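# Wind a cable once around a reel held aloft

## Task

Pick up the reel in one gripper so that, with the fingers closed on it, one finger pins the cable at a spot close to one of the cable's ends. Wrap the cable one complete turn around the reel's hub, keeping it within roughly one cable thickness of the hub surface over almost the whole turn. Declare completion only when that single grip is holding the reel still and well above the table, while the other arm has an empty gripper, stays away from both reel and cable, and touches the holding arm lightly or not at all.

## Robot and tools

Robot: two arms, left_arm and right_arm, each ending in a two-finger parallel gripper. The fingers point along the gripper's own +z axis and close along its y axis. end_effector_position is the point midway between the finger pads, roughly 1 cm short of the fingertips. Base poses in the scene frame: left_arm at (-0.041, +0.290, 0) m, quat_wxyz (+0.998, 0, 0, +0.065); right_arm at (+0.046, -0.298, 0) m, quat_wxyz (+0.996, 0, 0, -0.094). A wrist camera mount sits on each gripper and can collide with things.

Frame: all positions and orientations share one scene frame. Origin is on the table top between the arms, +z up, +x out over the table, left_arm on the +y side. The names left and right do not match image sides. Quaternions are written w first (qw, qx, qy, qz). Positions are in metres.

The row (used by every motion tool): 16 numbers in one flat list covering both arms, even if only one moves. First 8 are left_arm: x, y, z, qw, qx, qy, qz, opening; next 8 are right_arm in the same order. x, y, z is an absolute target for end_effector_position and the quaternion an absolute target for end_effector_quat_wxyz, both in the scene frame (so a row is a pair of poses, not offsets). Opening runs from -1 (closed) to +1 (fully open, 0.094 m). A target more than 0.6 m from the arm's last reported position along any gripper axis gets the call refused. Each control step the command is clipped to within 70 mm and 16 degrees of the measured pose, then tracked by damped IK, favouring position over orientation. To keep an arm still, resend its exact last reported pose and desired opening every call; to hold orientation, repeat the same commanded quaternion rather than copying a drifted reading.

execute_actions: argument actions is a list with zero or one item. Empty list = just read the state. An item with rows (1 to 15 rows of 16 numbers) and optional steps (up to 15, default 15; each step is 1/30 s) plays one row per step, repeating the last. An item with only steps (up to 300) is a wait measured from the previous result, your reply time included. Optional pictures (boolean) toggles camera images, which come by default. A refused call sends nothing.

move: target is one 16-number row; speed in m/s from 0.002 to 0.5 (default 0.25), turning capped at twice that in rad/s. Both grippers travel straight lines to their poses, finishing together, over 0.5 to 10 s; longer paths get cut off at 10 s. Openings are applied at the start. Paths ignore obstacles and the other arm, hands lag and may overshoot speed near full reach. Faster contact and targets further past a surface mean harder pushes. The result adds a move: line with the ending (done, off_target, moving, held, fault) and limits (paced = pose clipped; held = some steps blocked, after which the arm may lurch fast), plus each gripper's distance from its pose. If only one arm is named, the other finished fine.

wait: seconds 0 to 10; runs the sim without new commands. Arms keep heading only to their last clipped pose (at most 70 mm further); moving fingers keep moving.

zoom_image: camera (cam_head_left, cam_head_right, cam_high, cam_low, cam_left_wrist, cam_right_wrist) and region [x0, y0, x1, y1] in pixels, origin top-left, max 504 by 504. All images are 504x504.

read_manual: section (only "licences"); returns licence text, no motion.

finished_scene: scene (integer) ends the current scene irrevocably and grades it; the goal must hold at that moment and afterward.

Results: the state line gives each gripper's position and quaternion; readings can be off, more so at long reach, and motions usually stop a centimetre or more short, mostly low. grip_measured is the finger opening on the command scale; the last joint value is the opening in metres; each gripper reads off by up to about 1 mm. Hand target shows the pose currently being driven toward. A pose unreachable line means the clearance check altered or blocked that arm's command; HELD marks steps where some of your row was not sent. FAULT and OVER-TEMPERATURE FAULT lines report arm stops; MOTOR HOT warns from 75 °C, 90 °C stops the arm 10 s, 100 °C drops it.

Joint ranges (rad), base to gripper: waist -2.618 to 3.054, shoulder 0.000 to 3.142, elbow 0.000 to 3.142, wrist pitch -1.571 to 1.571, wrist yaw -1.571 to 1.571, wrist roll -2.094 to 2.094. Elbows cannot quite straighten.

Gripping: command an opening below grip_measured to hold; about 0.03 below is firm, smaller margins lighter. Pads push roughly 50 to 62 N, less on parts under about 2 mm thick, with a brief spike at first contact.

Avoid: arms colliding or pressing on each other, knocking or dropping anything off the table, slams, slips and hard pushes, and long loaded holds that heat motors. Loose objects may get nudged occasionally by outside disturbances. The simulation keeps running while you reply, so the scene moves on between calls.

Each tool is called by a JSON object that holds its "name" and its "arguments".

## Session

{"name": "execute_actions", "arguments": {"actions": []}}

Scene clock: 0.00 s of 6000.00 s.
left_arm: end_effector_position=(+0.3903, +0.1185, +0.2334) grip_measured=+1.000 end_effector_quat_wxyz=(+0.272, -0.113, +0.714, -0.635) | right_arm: end_effector_position=(+0.4714, -0.2765, +0.2486) grip_measured=+1.000 end_effector_quat_wxyz=(-0.549, +0.700, -0.232, +0.393)
Joint positions: left_arm=[-0.195  1.694  0.895  0.722  0.941 -1.261  0.094] | right_arm=[-0.101  1.477  0.799  0.534 -0.913 -1.988  0.094]
Joint velocities: left_arm=[-0.012 -0.022 -0.012 -0.051 -0.037 -0.037  0.   ] | right_arm=[ 0.007 -0.002 -0.007 -0.022  0.022  0.037  0.   ]
Motor temperatures (°C, as the motors report them): left_arm=[27 30 31 32 28 28] | right_arm=[29 29 30 35 29 28]
Hand target (left_arm): +0.390, +0.118, +0.239; +0.279, -0.107, +0.712, -0.635
Hand target (right_arm): +0.471, -0.276, +0.247; -0.551, +0.701, -0.239, +0.385
camera_calibration (this result's frames):
cam_left_wrist: T_world_to_cam=[[-0.139241, -0.198602, 0.970139, -0.135942], [-0.974231, -0.148071, -0.170141, 0.470022], [0.17744, -0.96883, -0.172867, 0.202532], [0, 0, 0, 1]] pos_world=[0.403044, 0.238818, 0.246863]
cam_right_wrist: T_world_to_cam=[[-0.217792, 0.425263, 0.878475, 0.000179117], [0.134447, -0.878428, 0.458572, -0.373097], [0.96669, 0.217982, 0.13414, -0.326116], [0, 0, 0, 1]] pos_world=[0.365454, -0.256728, 0.21468]

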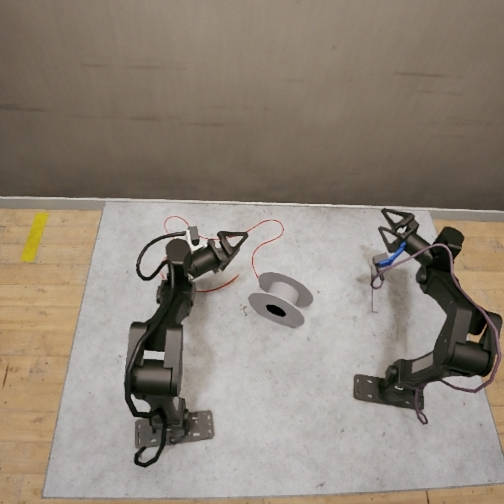

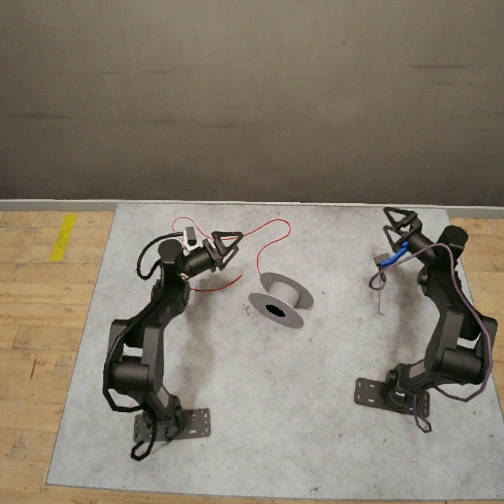

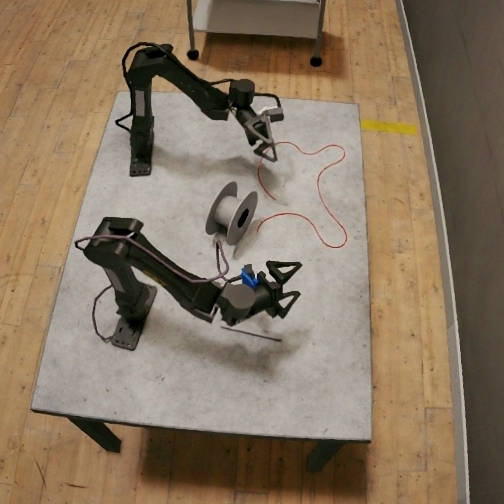

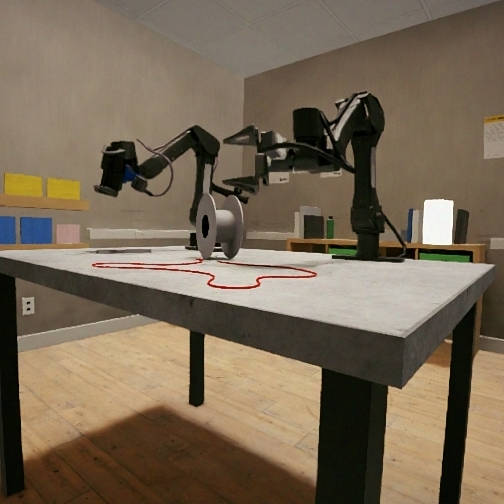

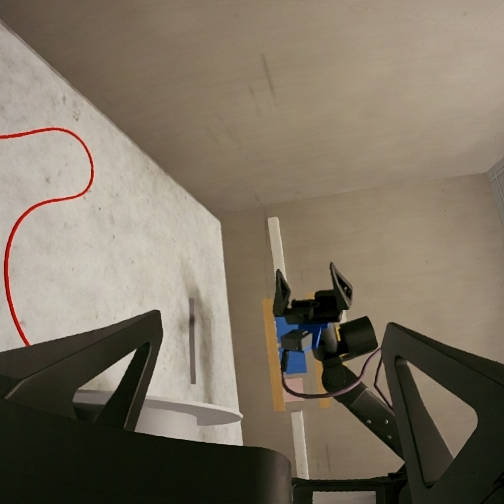

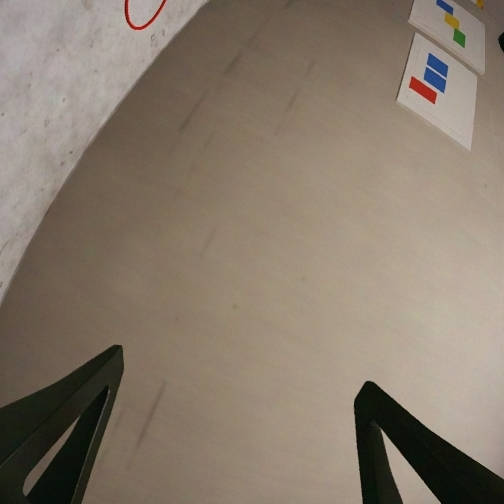

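{"name": "move", "arguments": {"target": [0.385,0.225,0.09,0,-0.737,0.676,0,0.2,0.3,-0.3,0.3,0.5,0,0.86,0,0.05], "speed": 0.3}}

Scene clock: 14.77 s of 6000.00 s.
left_arm: end_effector_position=(+0.3841, +0.2212, +0.0850) grip_measured=+0.203 end_effector_quat_wxyz=(+0.007, +0.739, -0.674, +0.006) | right_arm: end_effector_position=(+0.3006, -0.3009, +0.2948) grip_measured=+0.053 end_effector_quat_wxyz=(+0.502, -0.005, +0.865, +0.004)
Joint positions: left_arm=[-0.285  2.211  1.982 -1.34   0.019 -1.818  0.057] | right_arm=[ 0.13   0.713  0.999 -0.805 -0.062 -0.034  0.049]
Joint velocities: left_arm=[-0.017 -0.002  0.007 -0.11   0.066 -0.007 -0.001] | right_arm=[ 0.002 -0.012  0.007 -0.066 -0.007  0.022 -0.   ]
Motor temperatures (°C, as the motors report them): left_arm=[27 31 32 34 28 28] | right_arm=[29 29 31 37 29 28]
Hand target (left_arm): +0.387, +0.224, +0.089; +0.002, +0.742, -0.670, +0.004
Hand target (right_arm): +0.300, -0.301, +0.298; +0.500, -0.002, +0.866, +0.003
Off the commanded pose (left_arm): 0.006 m, 1 deg.
Off the commanded pose (right_arm): 0.005 m, 1 deg.
After step 180, 4.47 s passed at rest.
move: done
camera_calibration (this result's frames):
cam_left_wrist: T_world_to_cam=[[0.992224, 0.112938, -0.0523119, -0.389045], [0.124452, -0.90638, 0.403717, 0.150921], [-0.00181931, -0.407088, -0.913387, 0.28499], [0, 0, 0, 1]] pos_world=[0.367756, 0.296746, 0.179025]
cam_right_wrist: T_world_to_cam=[[0.10238, -0.98103, 0.164615, -0.376172], [-0.821166, -0.176749, -0.542629, 0.400827], [0.561431, -0.0796223, -0.823684, 0.15274], [0, 0, 0, 1]] pos_world=[0.281905, -0.286029, 0.405233]

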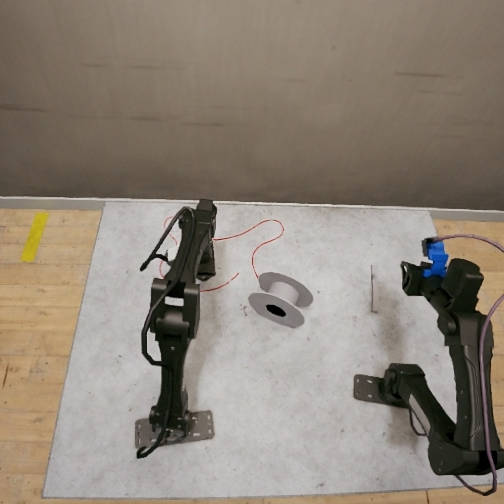

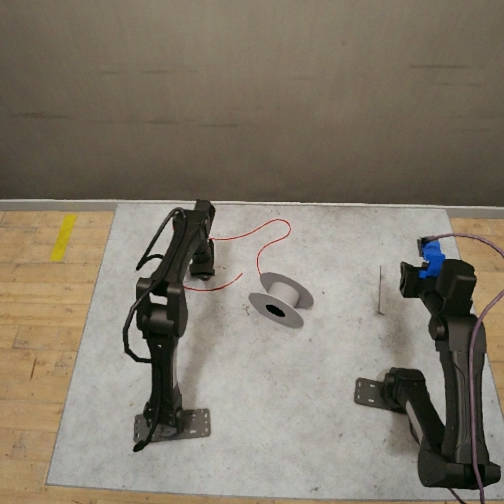

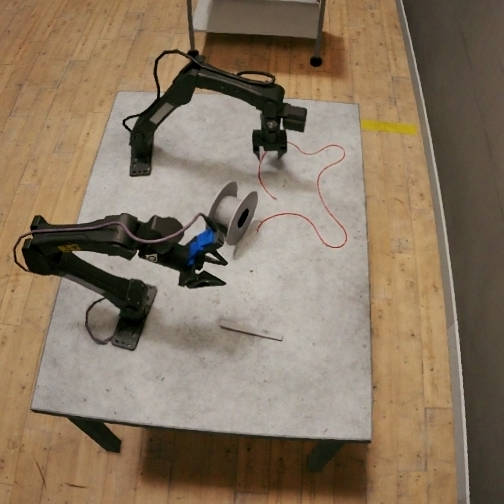

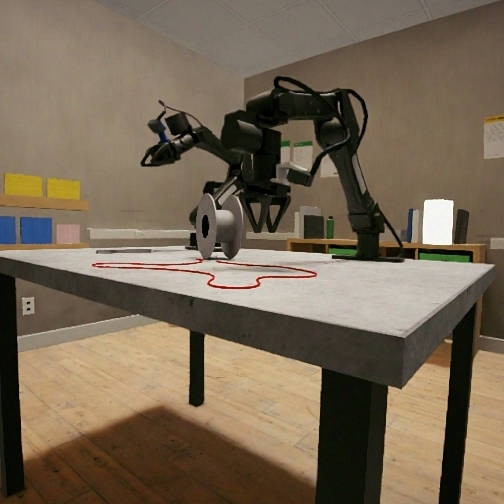

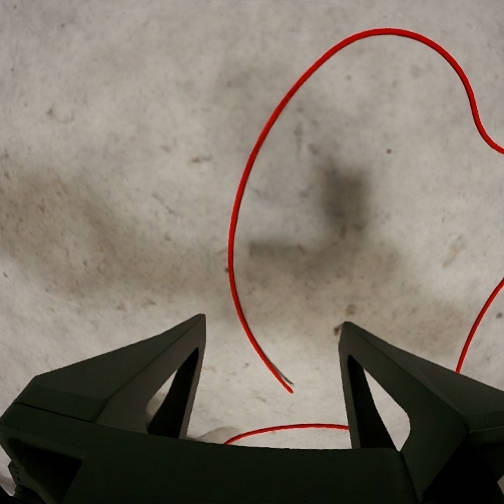

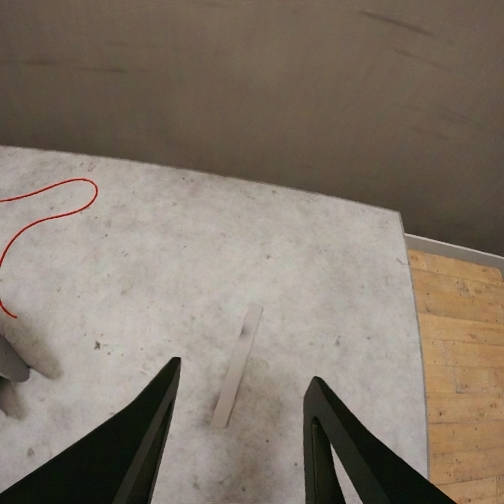

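{"name": "move", "arguments": {"target": [0.367,0.225,0.05,0,-0.737,0.676,0,0.2,0.3,-0.3,0.3,0.5,0,0.86,0,0.05], "speed": 0.1}}

Scene clock: 30.10 s of 6000.00 s.
left_arm: end_effector_position=(+0.3683, +0.2250, +0.0442) grip_measured=+0.203 end_effector_quat_wxyz=(+0.009, +0.739, -0.673, -0.004) | right_arm: end_effector_position=(+0.3005, -0.3008, +0.2944) grip_measured=+0.053 end_effector_quat_wxyz=(+0.502, -0.002, +0.865, +0.001)
Joint positions: left_arm=[-0.285  2.175  1.763 -1.176  0.011 -1.819  0.057] | right_arm=[ 0.147  0.713  0.999 -0.806 -0.039 -0.023  0.049]
Joint velocities: left_arm=[-0.007 -0.012 -0.017  0.037  0.007 -0.037 -0.   ] | right_arm=[-0.007 -0.007 -0.002  0.007  0.007  0.022  0.   ]
Motor temperatures (°C, as the motors report them): left_arm=[27 33 33 33 28 28] | right_arm=[29 29 31 38 29 28]
Hand target (left_arm): +0.367, +0.225, +0.050; +0.000, +0.737, -0.676, -0.000
Hand target (right_arm): +0.300, -0.300, +0.300; +0.503, -0.000, +0.864, +0.000
Off the commanded pose (left_arm): 0.006 m, 1 deg.
Off the commanded pose (right_arm): 0.006 m, 0 deg.
After step 180, 8.30 s passed at rest.
move: done
camera_calibration (this result's frames):
cam_left_wrist: T_world_to_cam=[[0.991022, 0.114284, -0.0693841, -0.374985], [0.132424, -0.910508, 0.391712, 0.171376], [-0.0184081, -0.397384, -0.917468, 0.253386], [0, 0, 0, 1]] pos_world=[0.353589, 0.299586, 0.139326]
cam_right_wrist: T_world_to_cam=[[0.0938937, -0.981629, 0.166099, -0.374073], [-0.823691, -0.170304, -0.540861, 0.402731], [0.559212, -0.0860307, -0.824549, 0.151522], [0, 0, 0, 1]] pos_world=[0.282116, -0.285578, 0.404892]

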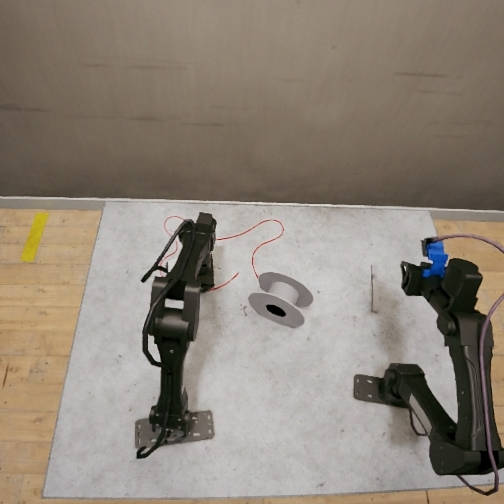

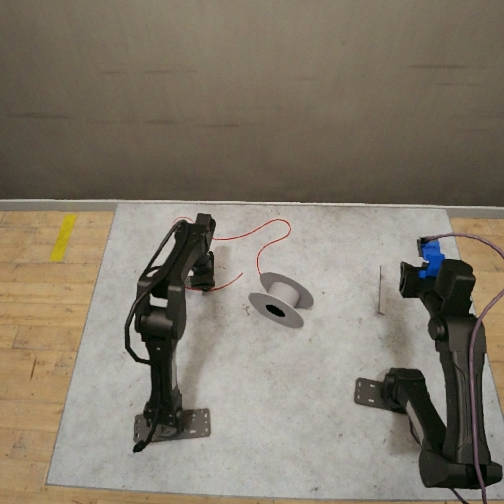

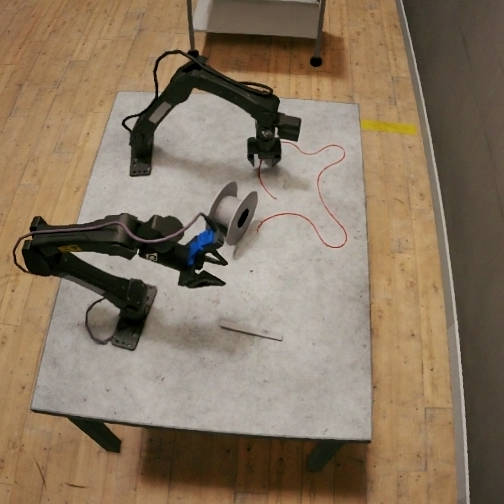

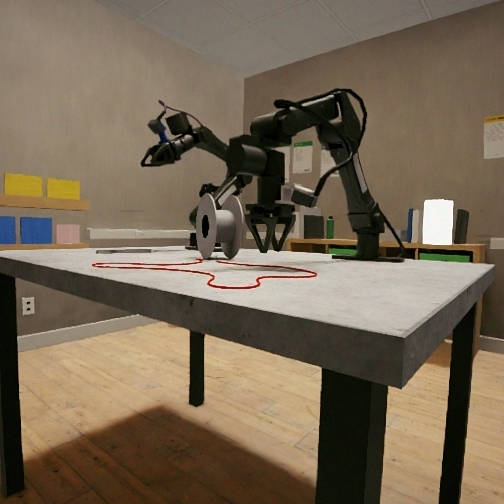

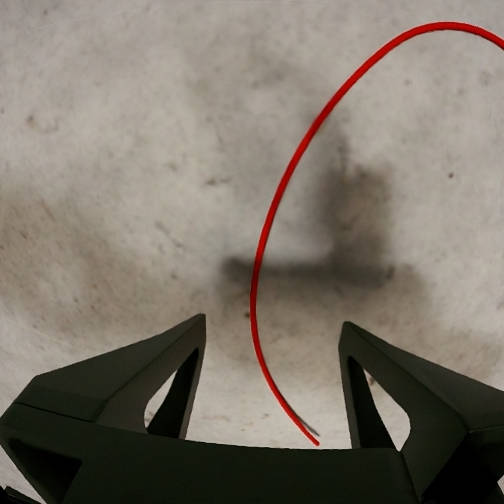

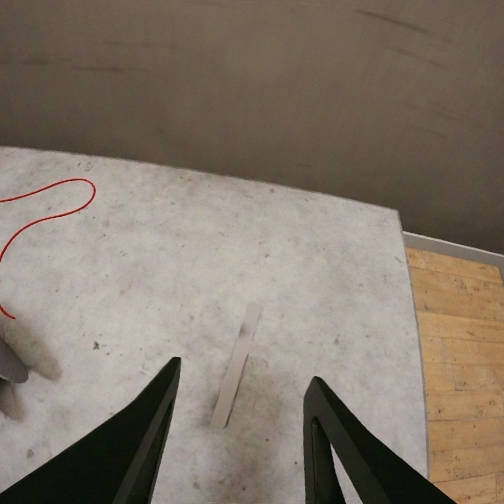

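{"name": "move", "arguments": {"target": [0.363,0.225,0.005,0,-0.737,0.676,0,0.2,0.3,-0.3,0.3,0.5,0,0.86,0,0.05], "speed": 0.08}}

{"name": "move", "arguments": {"target": [0.363,0.225,0.005,0,-0.737,0.676,0,-1,0.3,-0.3,0.3,0.5,0,0.86,0,0.05]}}

{"name": "move", "arguments": {"target": [0.37,0.19,0.17,0,-0.65,0.76,0,-1,0.3,-0.2,0.25,0.383,-0.497,0.736,0.258,0.05], "speed": 0.12}}

Scene clock: 35.47 s of 6000.00 s.
left_arm: end_effector_position=(+0.3697, +0.2250, +0.0122) grip_measured=+0.203 end_effector_quat_wxyz=(-0.001, +0.739, -0.673, +0.011) | right_arm: end_effector_position=(+0.3005, -0.3010, +0.2944) grip_measured=+0.053 end_effector_quat_wxyz=(+0.502, -0.001, +0.865, +0.000)
Joint positions: left_arm=[-0.285  2.175  1.632 -1.008  0.01  -1.819  0.057] | right_arm=[ 0.147  0.713  0.999 -0.806 -0.038 -0.023  0.049]
Joint velocities: left_arm=[ 0.002  0.002  0.002 -0.051 -0.051  0.007  0.   ] | right_arm=[-0.017  0.002 -0.007  0.037 -0.007 -0.007 -0.   ]
Motor temperatures (°C, as the motors report them): left_arm=[27 34 32 32 28 28] | right_arm=[29 29 32 38 29 28]
Hand target (left_arm): +0.363, +0.225, +0.005; +0.000, +0.737, -0.676, -0.000
Hand target (right_arm): +0.300, -0.300, +0.300; +0.503, +0.000, +0.864, +0.000
Off the commanded pose (left_arm): 0.010 m, 1 deg.
Off the commanded pose (right_arm): 0.006 m, 0 deg.
move: done
camera_calibration (this result's frames):
cam_left_wrist: T_world_to_cam=[[0.99291, 0.11403, -0.0335636, -0.37972], [0.11789, -0.908543, 0.400815, 0.188439], [0.0152109, -0.40193, -0.915544, 0.212625], [0, 0, 0, 1]] pos_world=[0.351578, 0.299965, 0.106393]
cam_right_wrist: T_world_to_cam=[[0.0927371, -0.9817, 0.16633, -0.374014], [-0.823905, -0.169459, -0.5408, 0.402994], [0.559089, -0.0868876, -0.824542, 0.151279], [0, 0, 0, 1]] pos_world=[0.282135, -0.285734, 0.404885]

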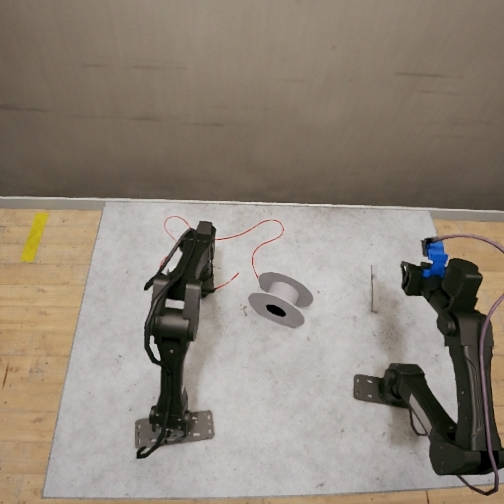

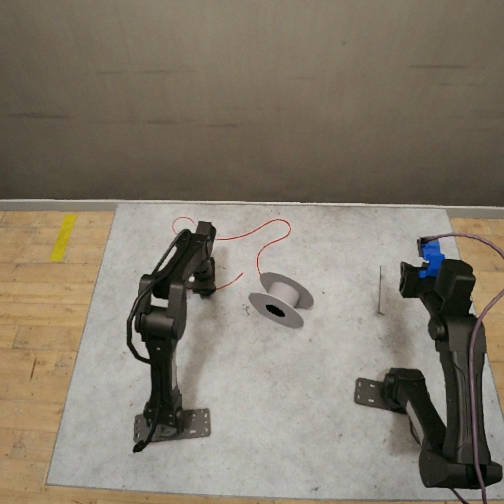

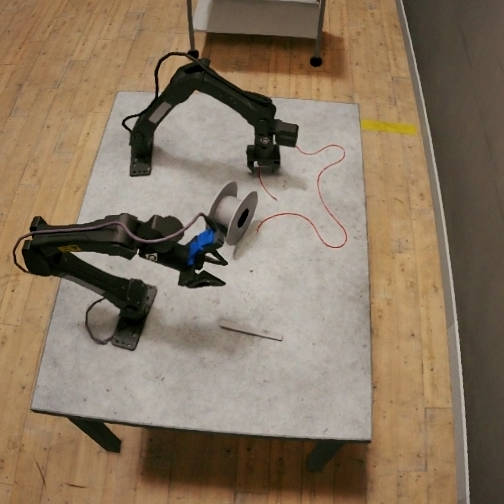

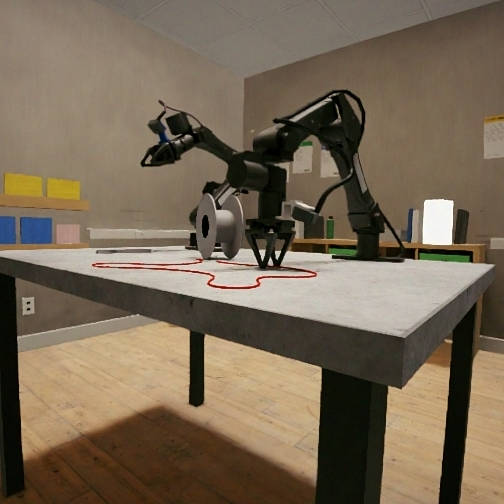

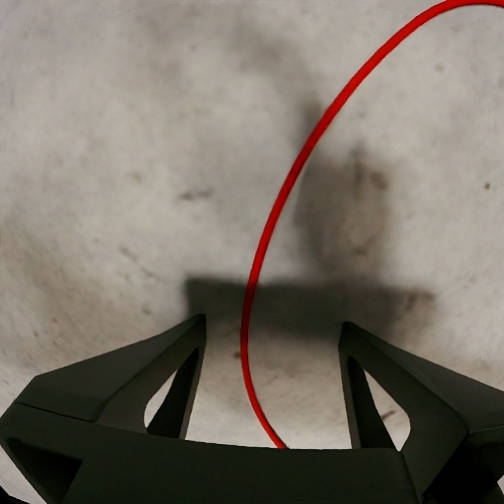

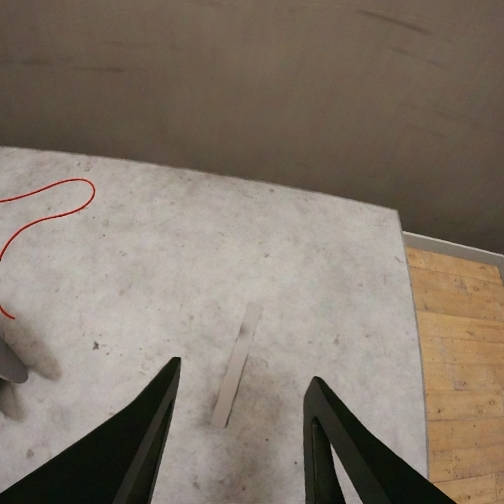

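Scene clock: 36.17 s of 6000.00 s.
left_arm: end_effector_position=(+0.3700, +0.2249, +0.0122) grip_measured=-0.957 end_effector_quat_wxyz=(-0.001, +0.739, -0.673, +0.012) | right_arm: end_effector_position=(+0.3005, -0.3010, +0.2944) grip_measured=+0.053 end_effector_quat_wxyz=(+0.502, -0.001, +0.865, +0.000)
Joint positions: left_arm=[-0.285  2.175  1.632 -1.007  0.01  -1.819  0.002] | right_arm=[ 0.147  0.713  0.999 -0.806 -0.038 -0.023  0.049]
Joint velocities: left_arm=[ 0.007  0.012  0.002  0.037  0.007 -0.022 -0.001] | right_arm=[-0.002 -0.002 -0.002  0.051  0.037  0.081 -0.   ]
Motor temperatures (°C, as the motors report them): left_arm=[27 34 32 32 28 28] | right_arm=[29 29 32 38 29 28]
Hand target (left_arm): +0.363, +0.225, +0.005; +0.000, +0.737, -0.676, -0.000
Hand target (right_arm): +0.300, -0.300, +0.300; +0.503, -0.000, +0.864, +0.000
Off the commanded pose (left_arm): 0.010 m, 1 deg.
Off the commanded pose (right_arm): 0.006 m, 0 deg.
move: done
camera_calibration (this result's frames):
cam_left_wrist: T_world_to_cam=[[0.992948, 0.114024, -0.032461, -0.380019], [0.117436, -0.908472, 0.401108, 0.188512], [0.0162461, -0.402092, -0.915455, 0.21226], [0, 0, 0, 1]] pos_world=[0.351753, 0.299938, 0.106365]
cam_right_wrist: T_world_to_cam=[[0.0927371, -0.9817, 0.16633, -0.374014], [-0.823905, -0.169459, -0.5408, 0.402994], [0.559089, -0.0868876, -0.824542, 0.151279], [0, 0, 0, 1]] pos_world=[0.282135, -0.285734, 0.404885]

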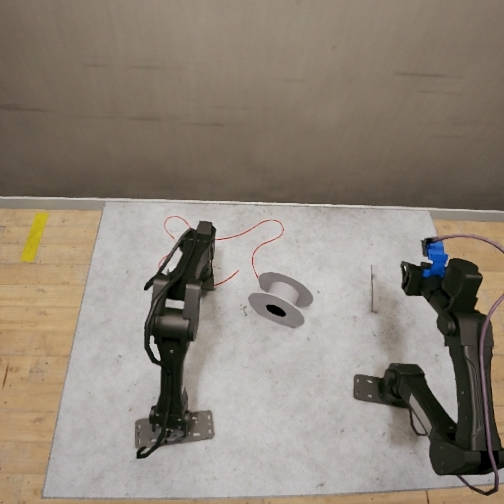

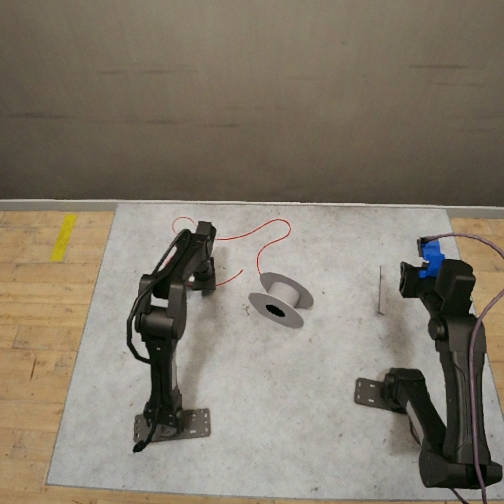

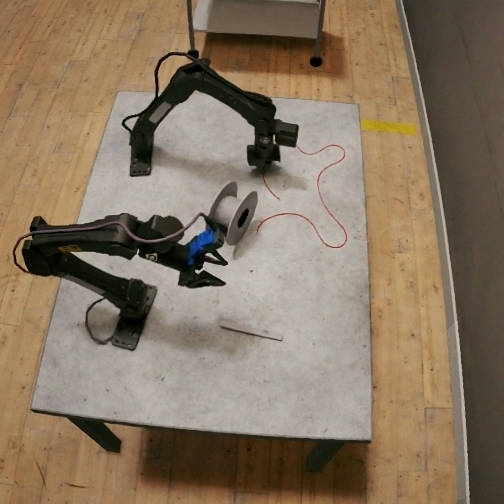

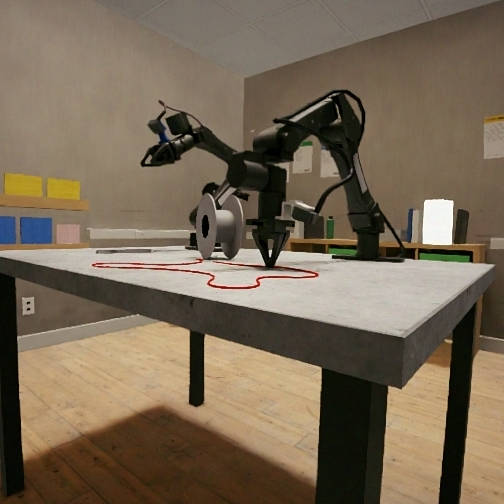

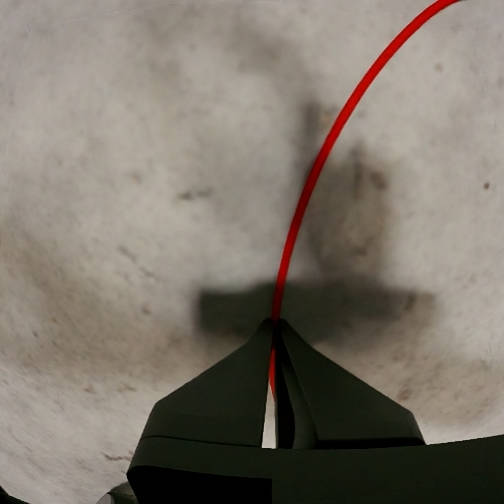

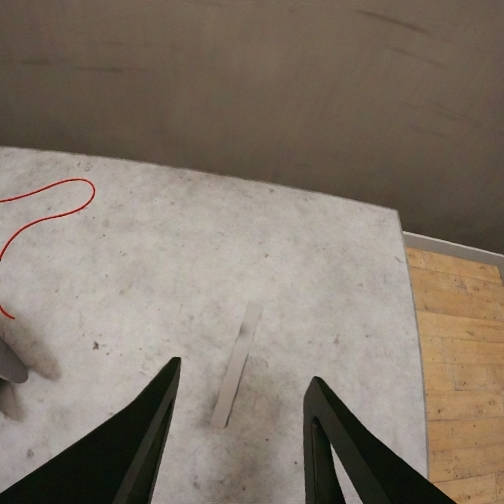

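Scene clock: 41.50 s of 6000.00 s.
left_arm: end_effector_position=(+0.3690, +0.1924, +0.1497) grip_measured=-0.957 end_effector_quat_wxyz=(+0.003, -0.656, +0.755, -0.013) | right_arm: end_effector_position=(+0.3026, -0.2059, +0.2401) grip_measured=+0.053 end_effector_quat_wxyz=(+0.384, -0.494, +0.742, +0.241)
Joint positions: left_arm=[-0.362  2.179  2.19  -1.557  0.01  -1.663  0.002] | right_arm=[-0.012  1.235  1.172 -1.217 -0.908 -1.235  0.049]
Joint velocities: left_arm=[-0.012  0.022 -0.007 -0.007  0.022 -0.051 -0.001] | right_arm=[-0.022  0.012  0.002 -0.066 -0.022 -0.051 -0.   ]
Motor temperatures (°C, as the motors report them): left_arm=[27 35 32 32 28 28] | right_arm=[29 29 32 37 29 28]
Hand target (left_arm): +0.368, +0.190, +0.169; +0.020, -0.650, +0.760, -0.027
Hand target (right_arm): +0.301, -0.200, +0.247; +0.387, -0.498, +0.733, +0.256
Off the commanded pose (left_arm): 0.020 m, 2 deg.
Off the commanded pose (right_arm): 0.012 m, 2 deg.
joint sent to its limit (left arm) — the command would take joint 4 (wrist pitch) past its lower limit, so that joint was sent only as far as its limit.
move: off_target (left_arm, right_arm)
camera_calibration (this result's frames):
cam_left_wrist: T_world_to_cam=[[0.992633, -0.118311, -0.0261024, -0.326996], [-0.0981724, -0.911694, 0.398969, 0.184469], [-0.0709998, -0.393468, -0.916593, 0.355785], [0, 0, 0, 1]] pos_world=[0.367958, 0.269482, 0.243977]
cam_right_wrist: T_world_to_cam=[[0.941741, -0.286883, 0.17556, -0.387898], [-0.184584, -0.877184, -0.443257, 0.0288824], [0.281161, 0.385028, -0.879035, 0.307917], [0, 0, 0, 1]] pos_world=[0.284056, -0.204503, 0.351572]

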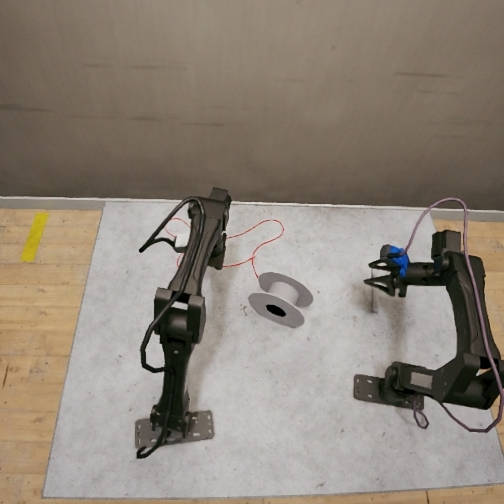

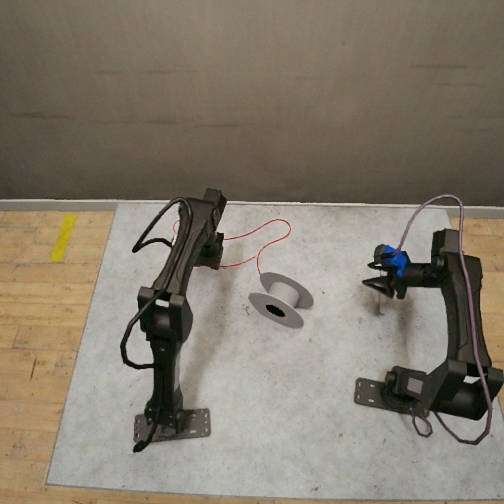

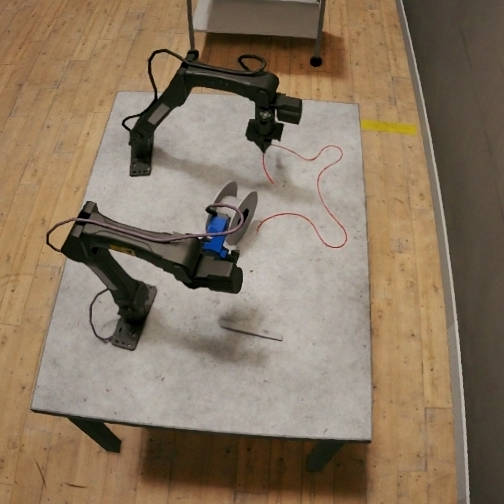

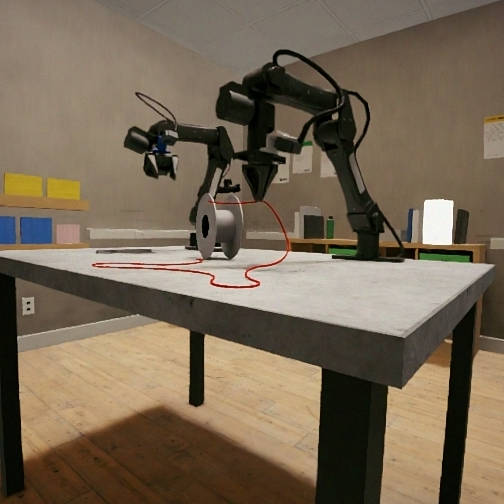

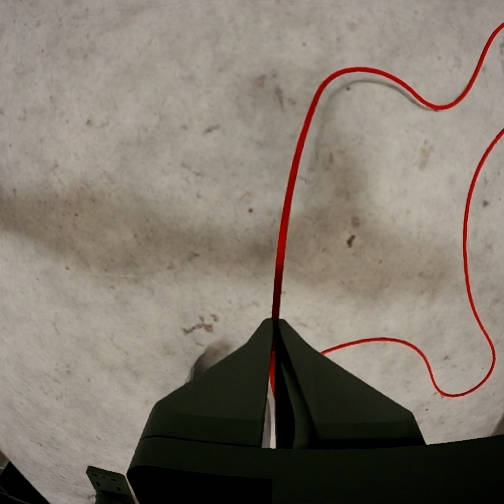

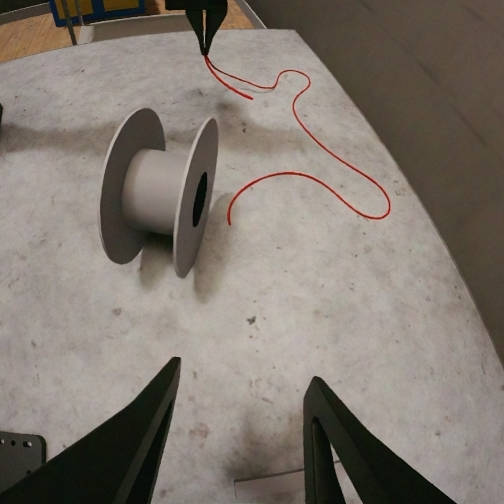

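{"name": "move", "arguments": {"target": [0.37,0.13,0.165,0,-0.36,0.933,0,-1,0.285,-0.13,0.25,0.383,-0.497,0.736,0.258,0.05], "speed": 0.1}}

Scene clock: 48.63 s of 6000.00 s.
left_arm: end_effector_position=(+0.3671, +0.1328, +0.1609) grip_measured=-0.958 end_effector_quat_wxyz=(+0.027, -0.368, +0.929, -0.032) | right_arm: end_effector_position=(+0.2909, -0.1317, +0.2515) grip_measured=+0.053 end_effector_quat_wxyz=(+0.385, -0.493, +0.736, +0.259)
Joint positions: left_arm=[-0.496  2.206  2.277 -1.56   0.01  -1.12   0.002] | right_arm=[ 0.345  1.113  1.088 -0.905 -0.781 -0.754  0.049]
Joint velocities: left_arm=[ 0.007  0.012  0.012 -0.007 -0.037  0.007 -0.   ] | right_arm=[ 0.012 -0.037  0.002 -0.051 -0.081  0.066 -0.001]
Motor temperatures (°C, as the motors report them): left_arm=[27 35 33 32 28 28] | right_arm=[29 29 32 37 29 28]
Hand target (left_arm): +0.368, +0.130, +0.164; +0.032, -0.360, +0.932, -0.030
Hand target (right_arm): +0.285, -0.130, +0.252; +0.386, -0.494, +0.734, +0.261
Off the commanded pose (left_arm): 0.006 m, 5 deg.
Off the commanded pose (right_arm): 0.006 m, 0 deg.
joint sent to its limit (left arm) — the command would take joint 4 (wrist pitch) past its lower limit, so that joint was sent only as far as its limit.
move: off_target (left_arm)
camera_calibration (this result's frames):
cam_left_wrist: T_world_to_cam=[[0.700057, -0.71348, 0.029442, -0.154349], [-0.672429, -0.644781, 0.363451, 0.306588], [-0.240331, -0.274234, -0.931148, 0.391143], [0, 0, 0, 1]] pos_world=[0.408216, 0.194822, 0.257327]
cam_right_wrist: T_world_to_cam=[[0.94856, -0.276062, 0.154996, -0.352995], [-0.175405, -0.865809, -0.468624, 0.102073], [0.263566, 0.417331, -0.869694, 0.299684], [0, 0, 0, 1]] pos_world=[0.273755, -0.13414, 0.363181]

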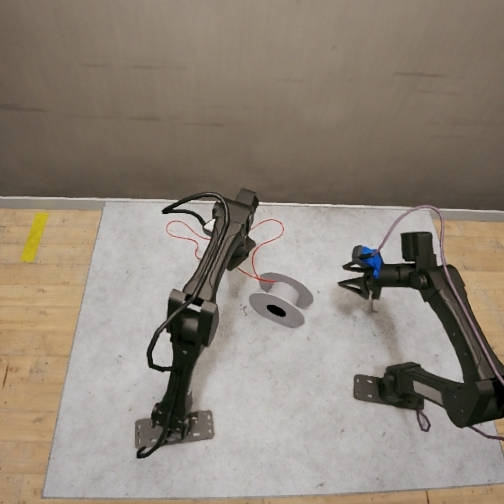

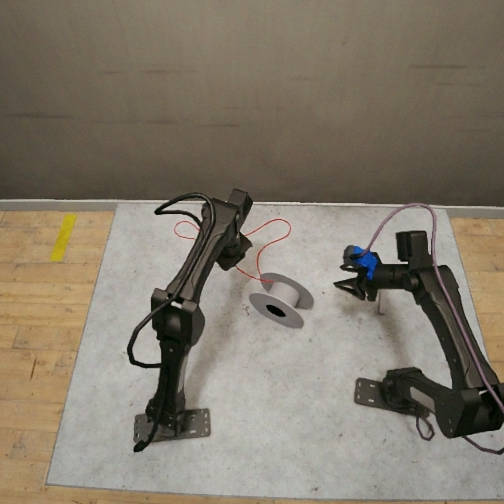

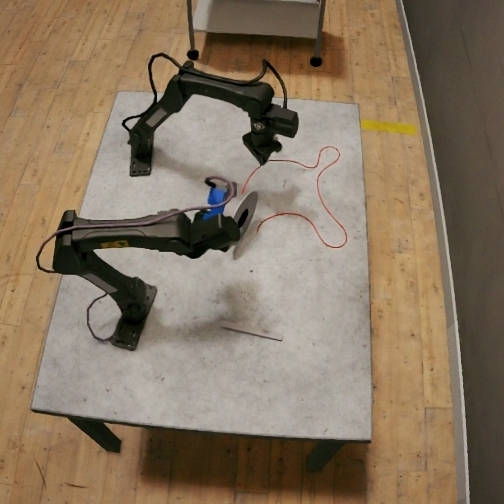

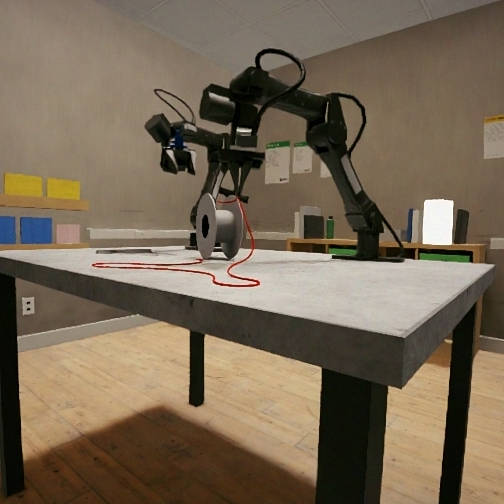

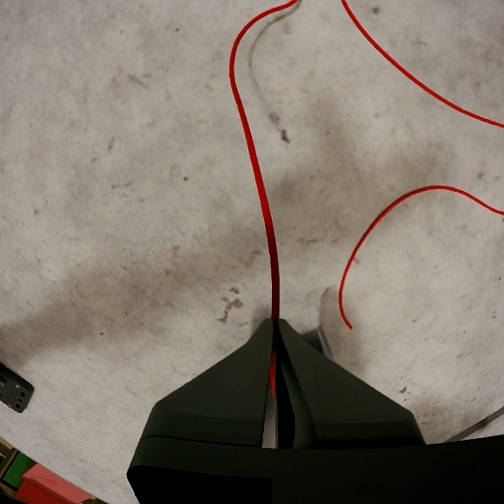

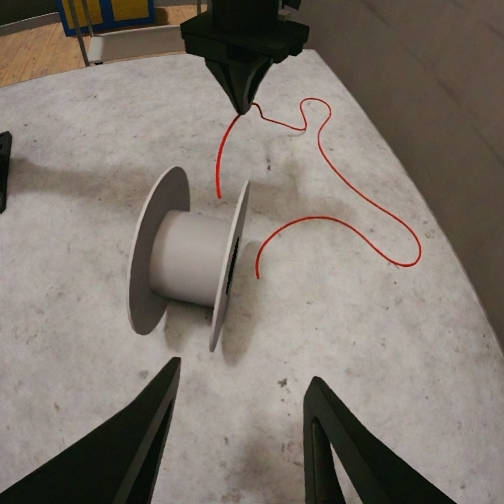

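{"name": "move", "arguments": {"target": [0.352,0.09,0.14,0,-0.36,0.933,0,-1,0.29,-0.095,0.2,0.383,-0.497,0.736,0.258,0.05], "speed": 0.06}}

Scene clock: 53.27 s of 6000.00 s.
left_arm: end_effector_position=(+0.3507, +0.0918, +0.1372) grip_measured=-0.958 end_effector_quat_wxyz=(+0.005, -0.361, +0.933, -0.013) | right_arm: end_effector_position=(+0.2948, -0.0962, +0.2034) grip_measured=+0.053 end_effector_quat_wxyz=(+0.386, -0.495, +0.735, +0.257)
Joint positions: left_arm=[-0.597  2.263  2.277 -1.56   0.009 -1.206  0.002] | right_arm=[ 0.516  1.113  0.875 -0.574 -0.668 -0.584  0.049]
Joint velocities: left_arm=[ 0.012 -0.012  0.007 -0.081 -0.007 -0.007 -0.   ] | right_arm=[-0.002 -0.017  0.007 -0.066 -0.022 -0.066  0.   ]
Motor temperatures (°C, as the motors report them): left_arm=[27 35 33 32 28 28] | right_arm=[29 29 31 37 29 28]
Hand target (left_arm): +0.351, +0.090, +0.140; +0.009, -0.361, +0.933, -0.009
Hand target (right_arm): +0.291, -0.095, +0.201; +0.384, -0.495, +0.735, +0.260
Off the commanded pose (left_arm): 0.004 m, 2 deg.
Off the commanded pose (right_arm): 0.006 m, 0 deg.
joint sent to its limit (left arm) — the command would take joint 4 (wrist pitch) past its lower limit, so that joint was sent only as far as its limit.
move: done
camera_calibration (this result's frames):
cam_left_wrist: T_world_to_cam=[[0.688945, -0.724459, -0.0226864, -0.159343], [-0.661976, -0.641656, 0.387384, 0.270474], [-0.2952, -0.251868, -0.921639, 0.3697], [0, 0, 0, 1]] pos_world=[0.397962, 0.151229, 0.232338]
cam_right_wrist: T_world_to_cam=[[0.948173, -0.273899, 0.161078, -0.340331], [-0.171145, -0.867329, -0.467387, 0.109269], [0.267725, 0.415596, -0.869254, 0.240551], [0, 0, 0, 1]] pos_world=[0.276992, -0.0984161, 0.314991]

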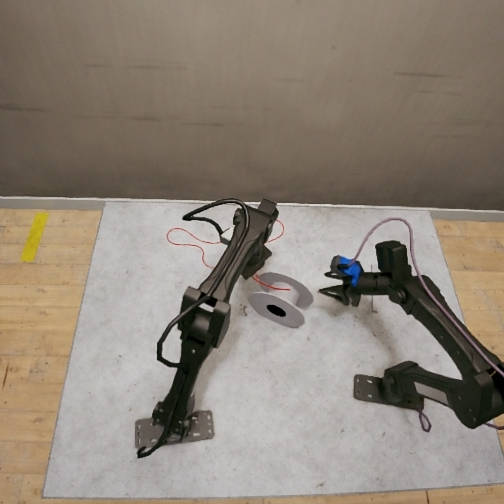

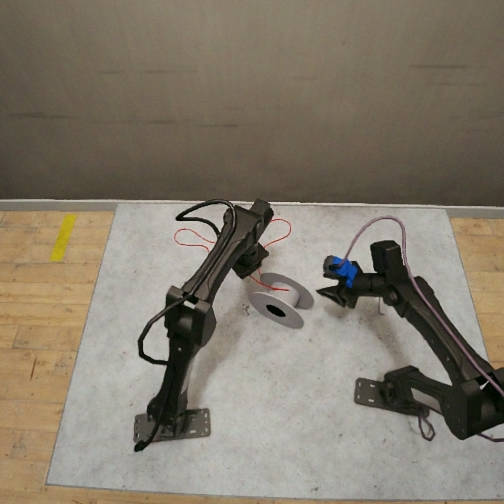

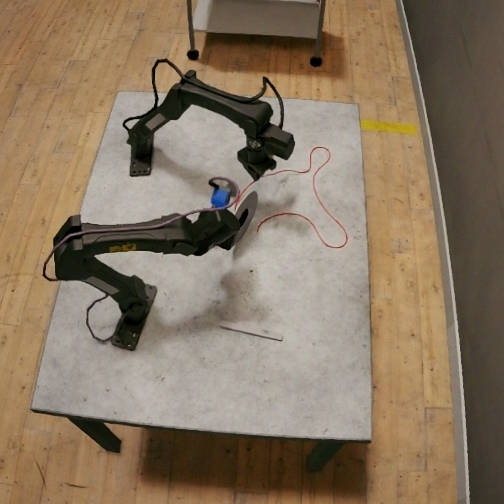

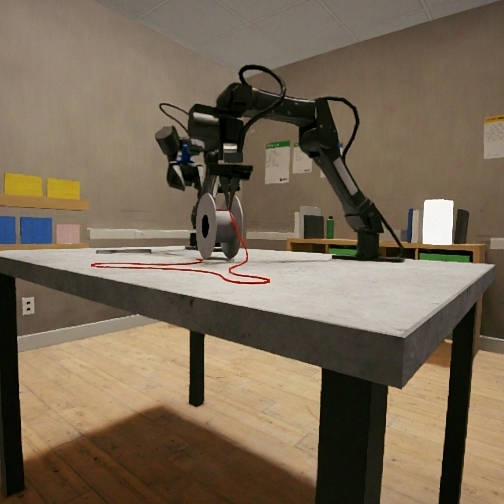

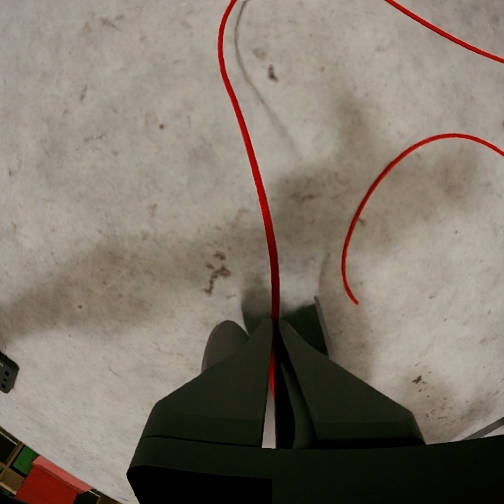

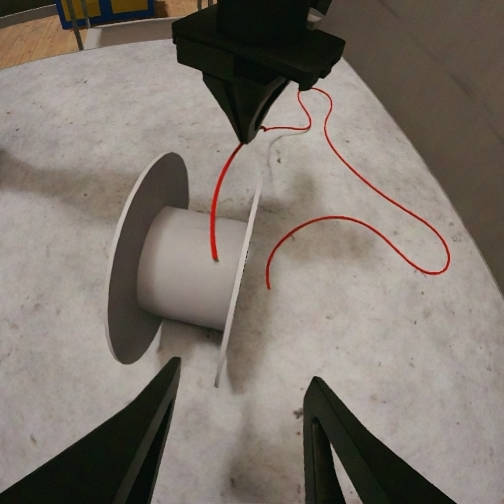

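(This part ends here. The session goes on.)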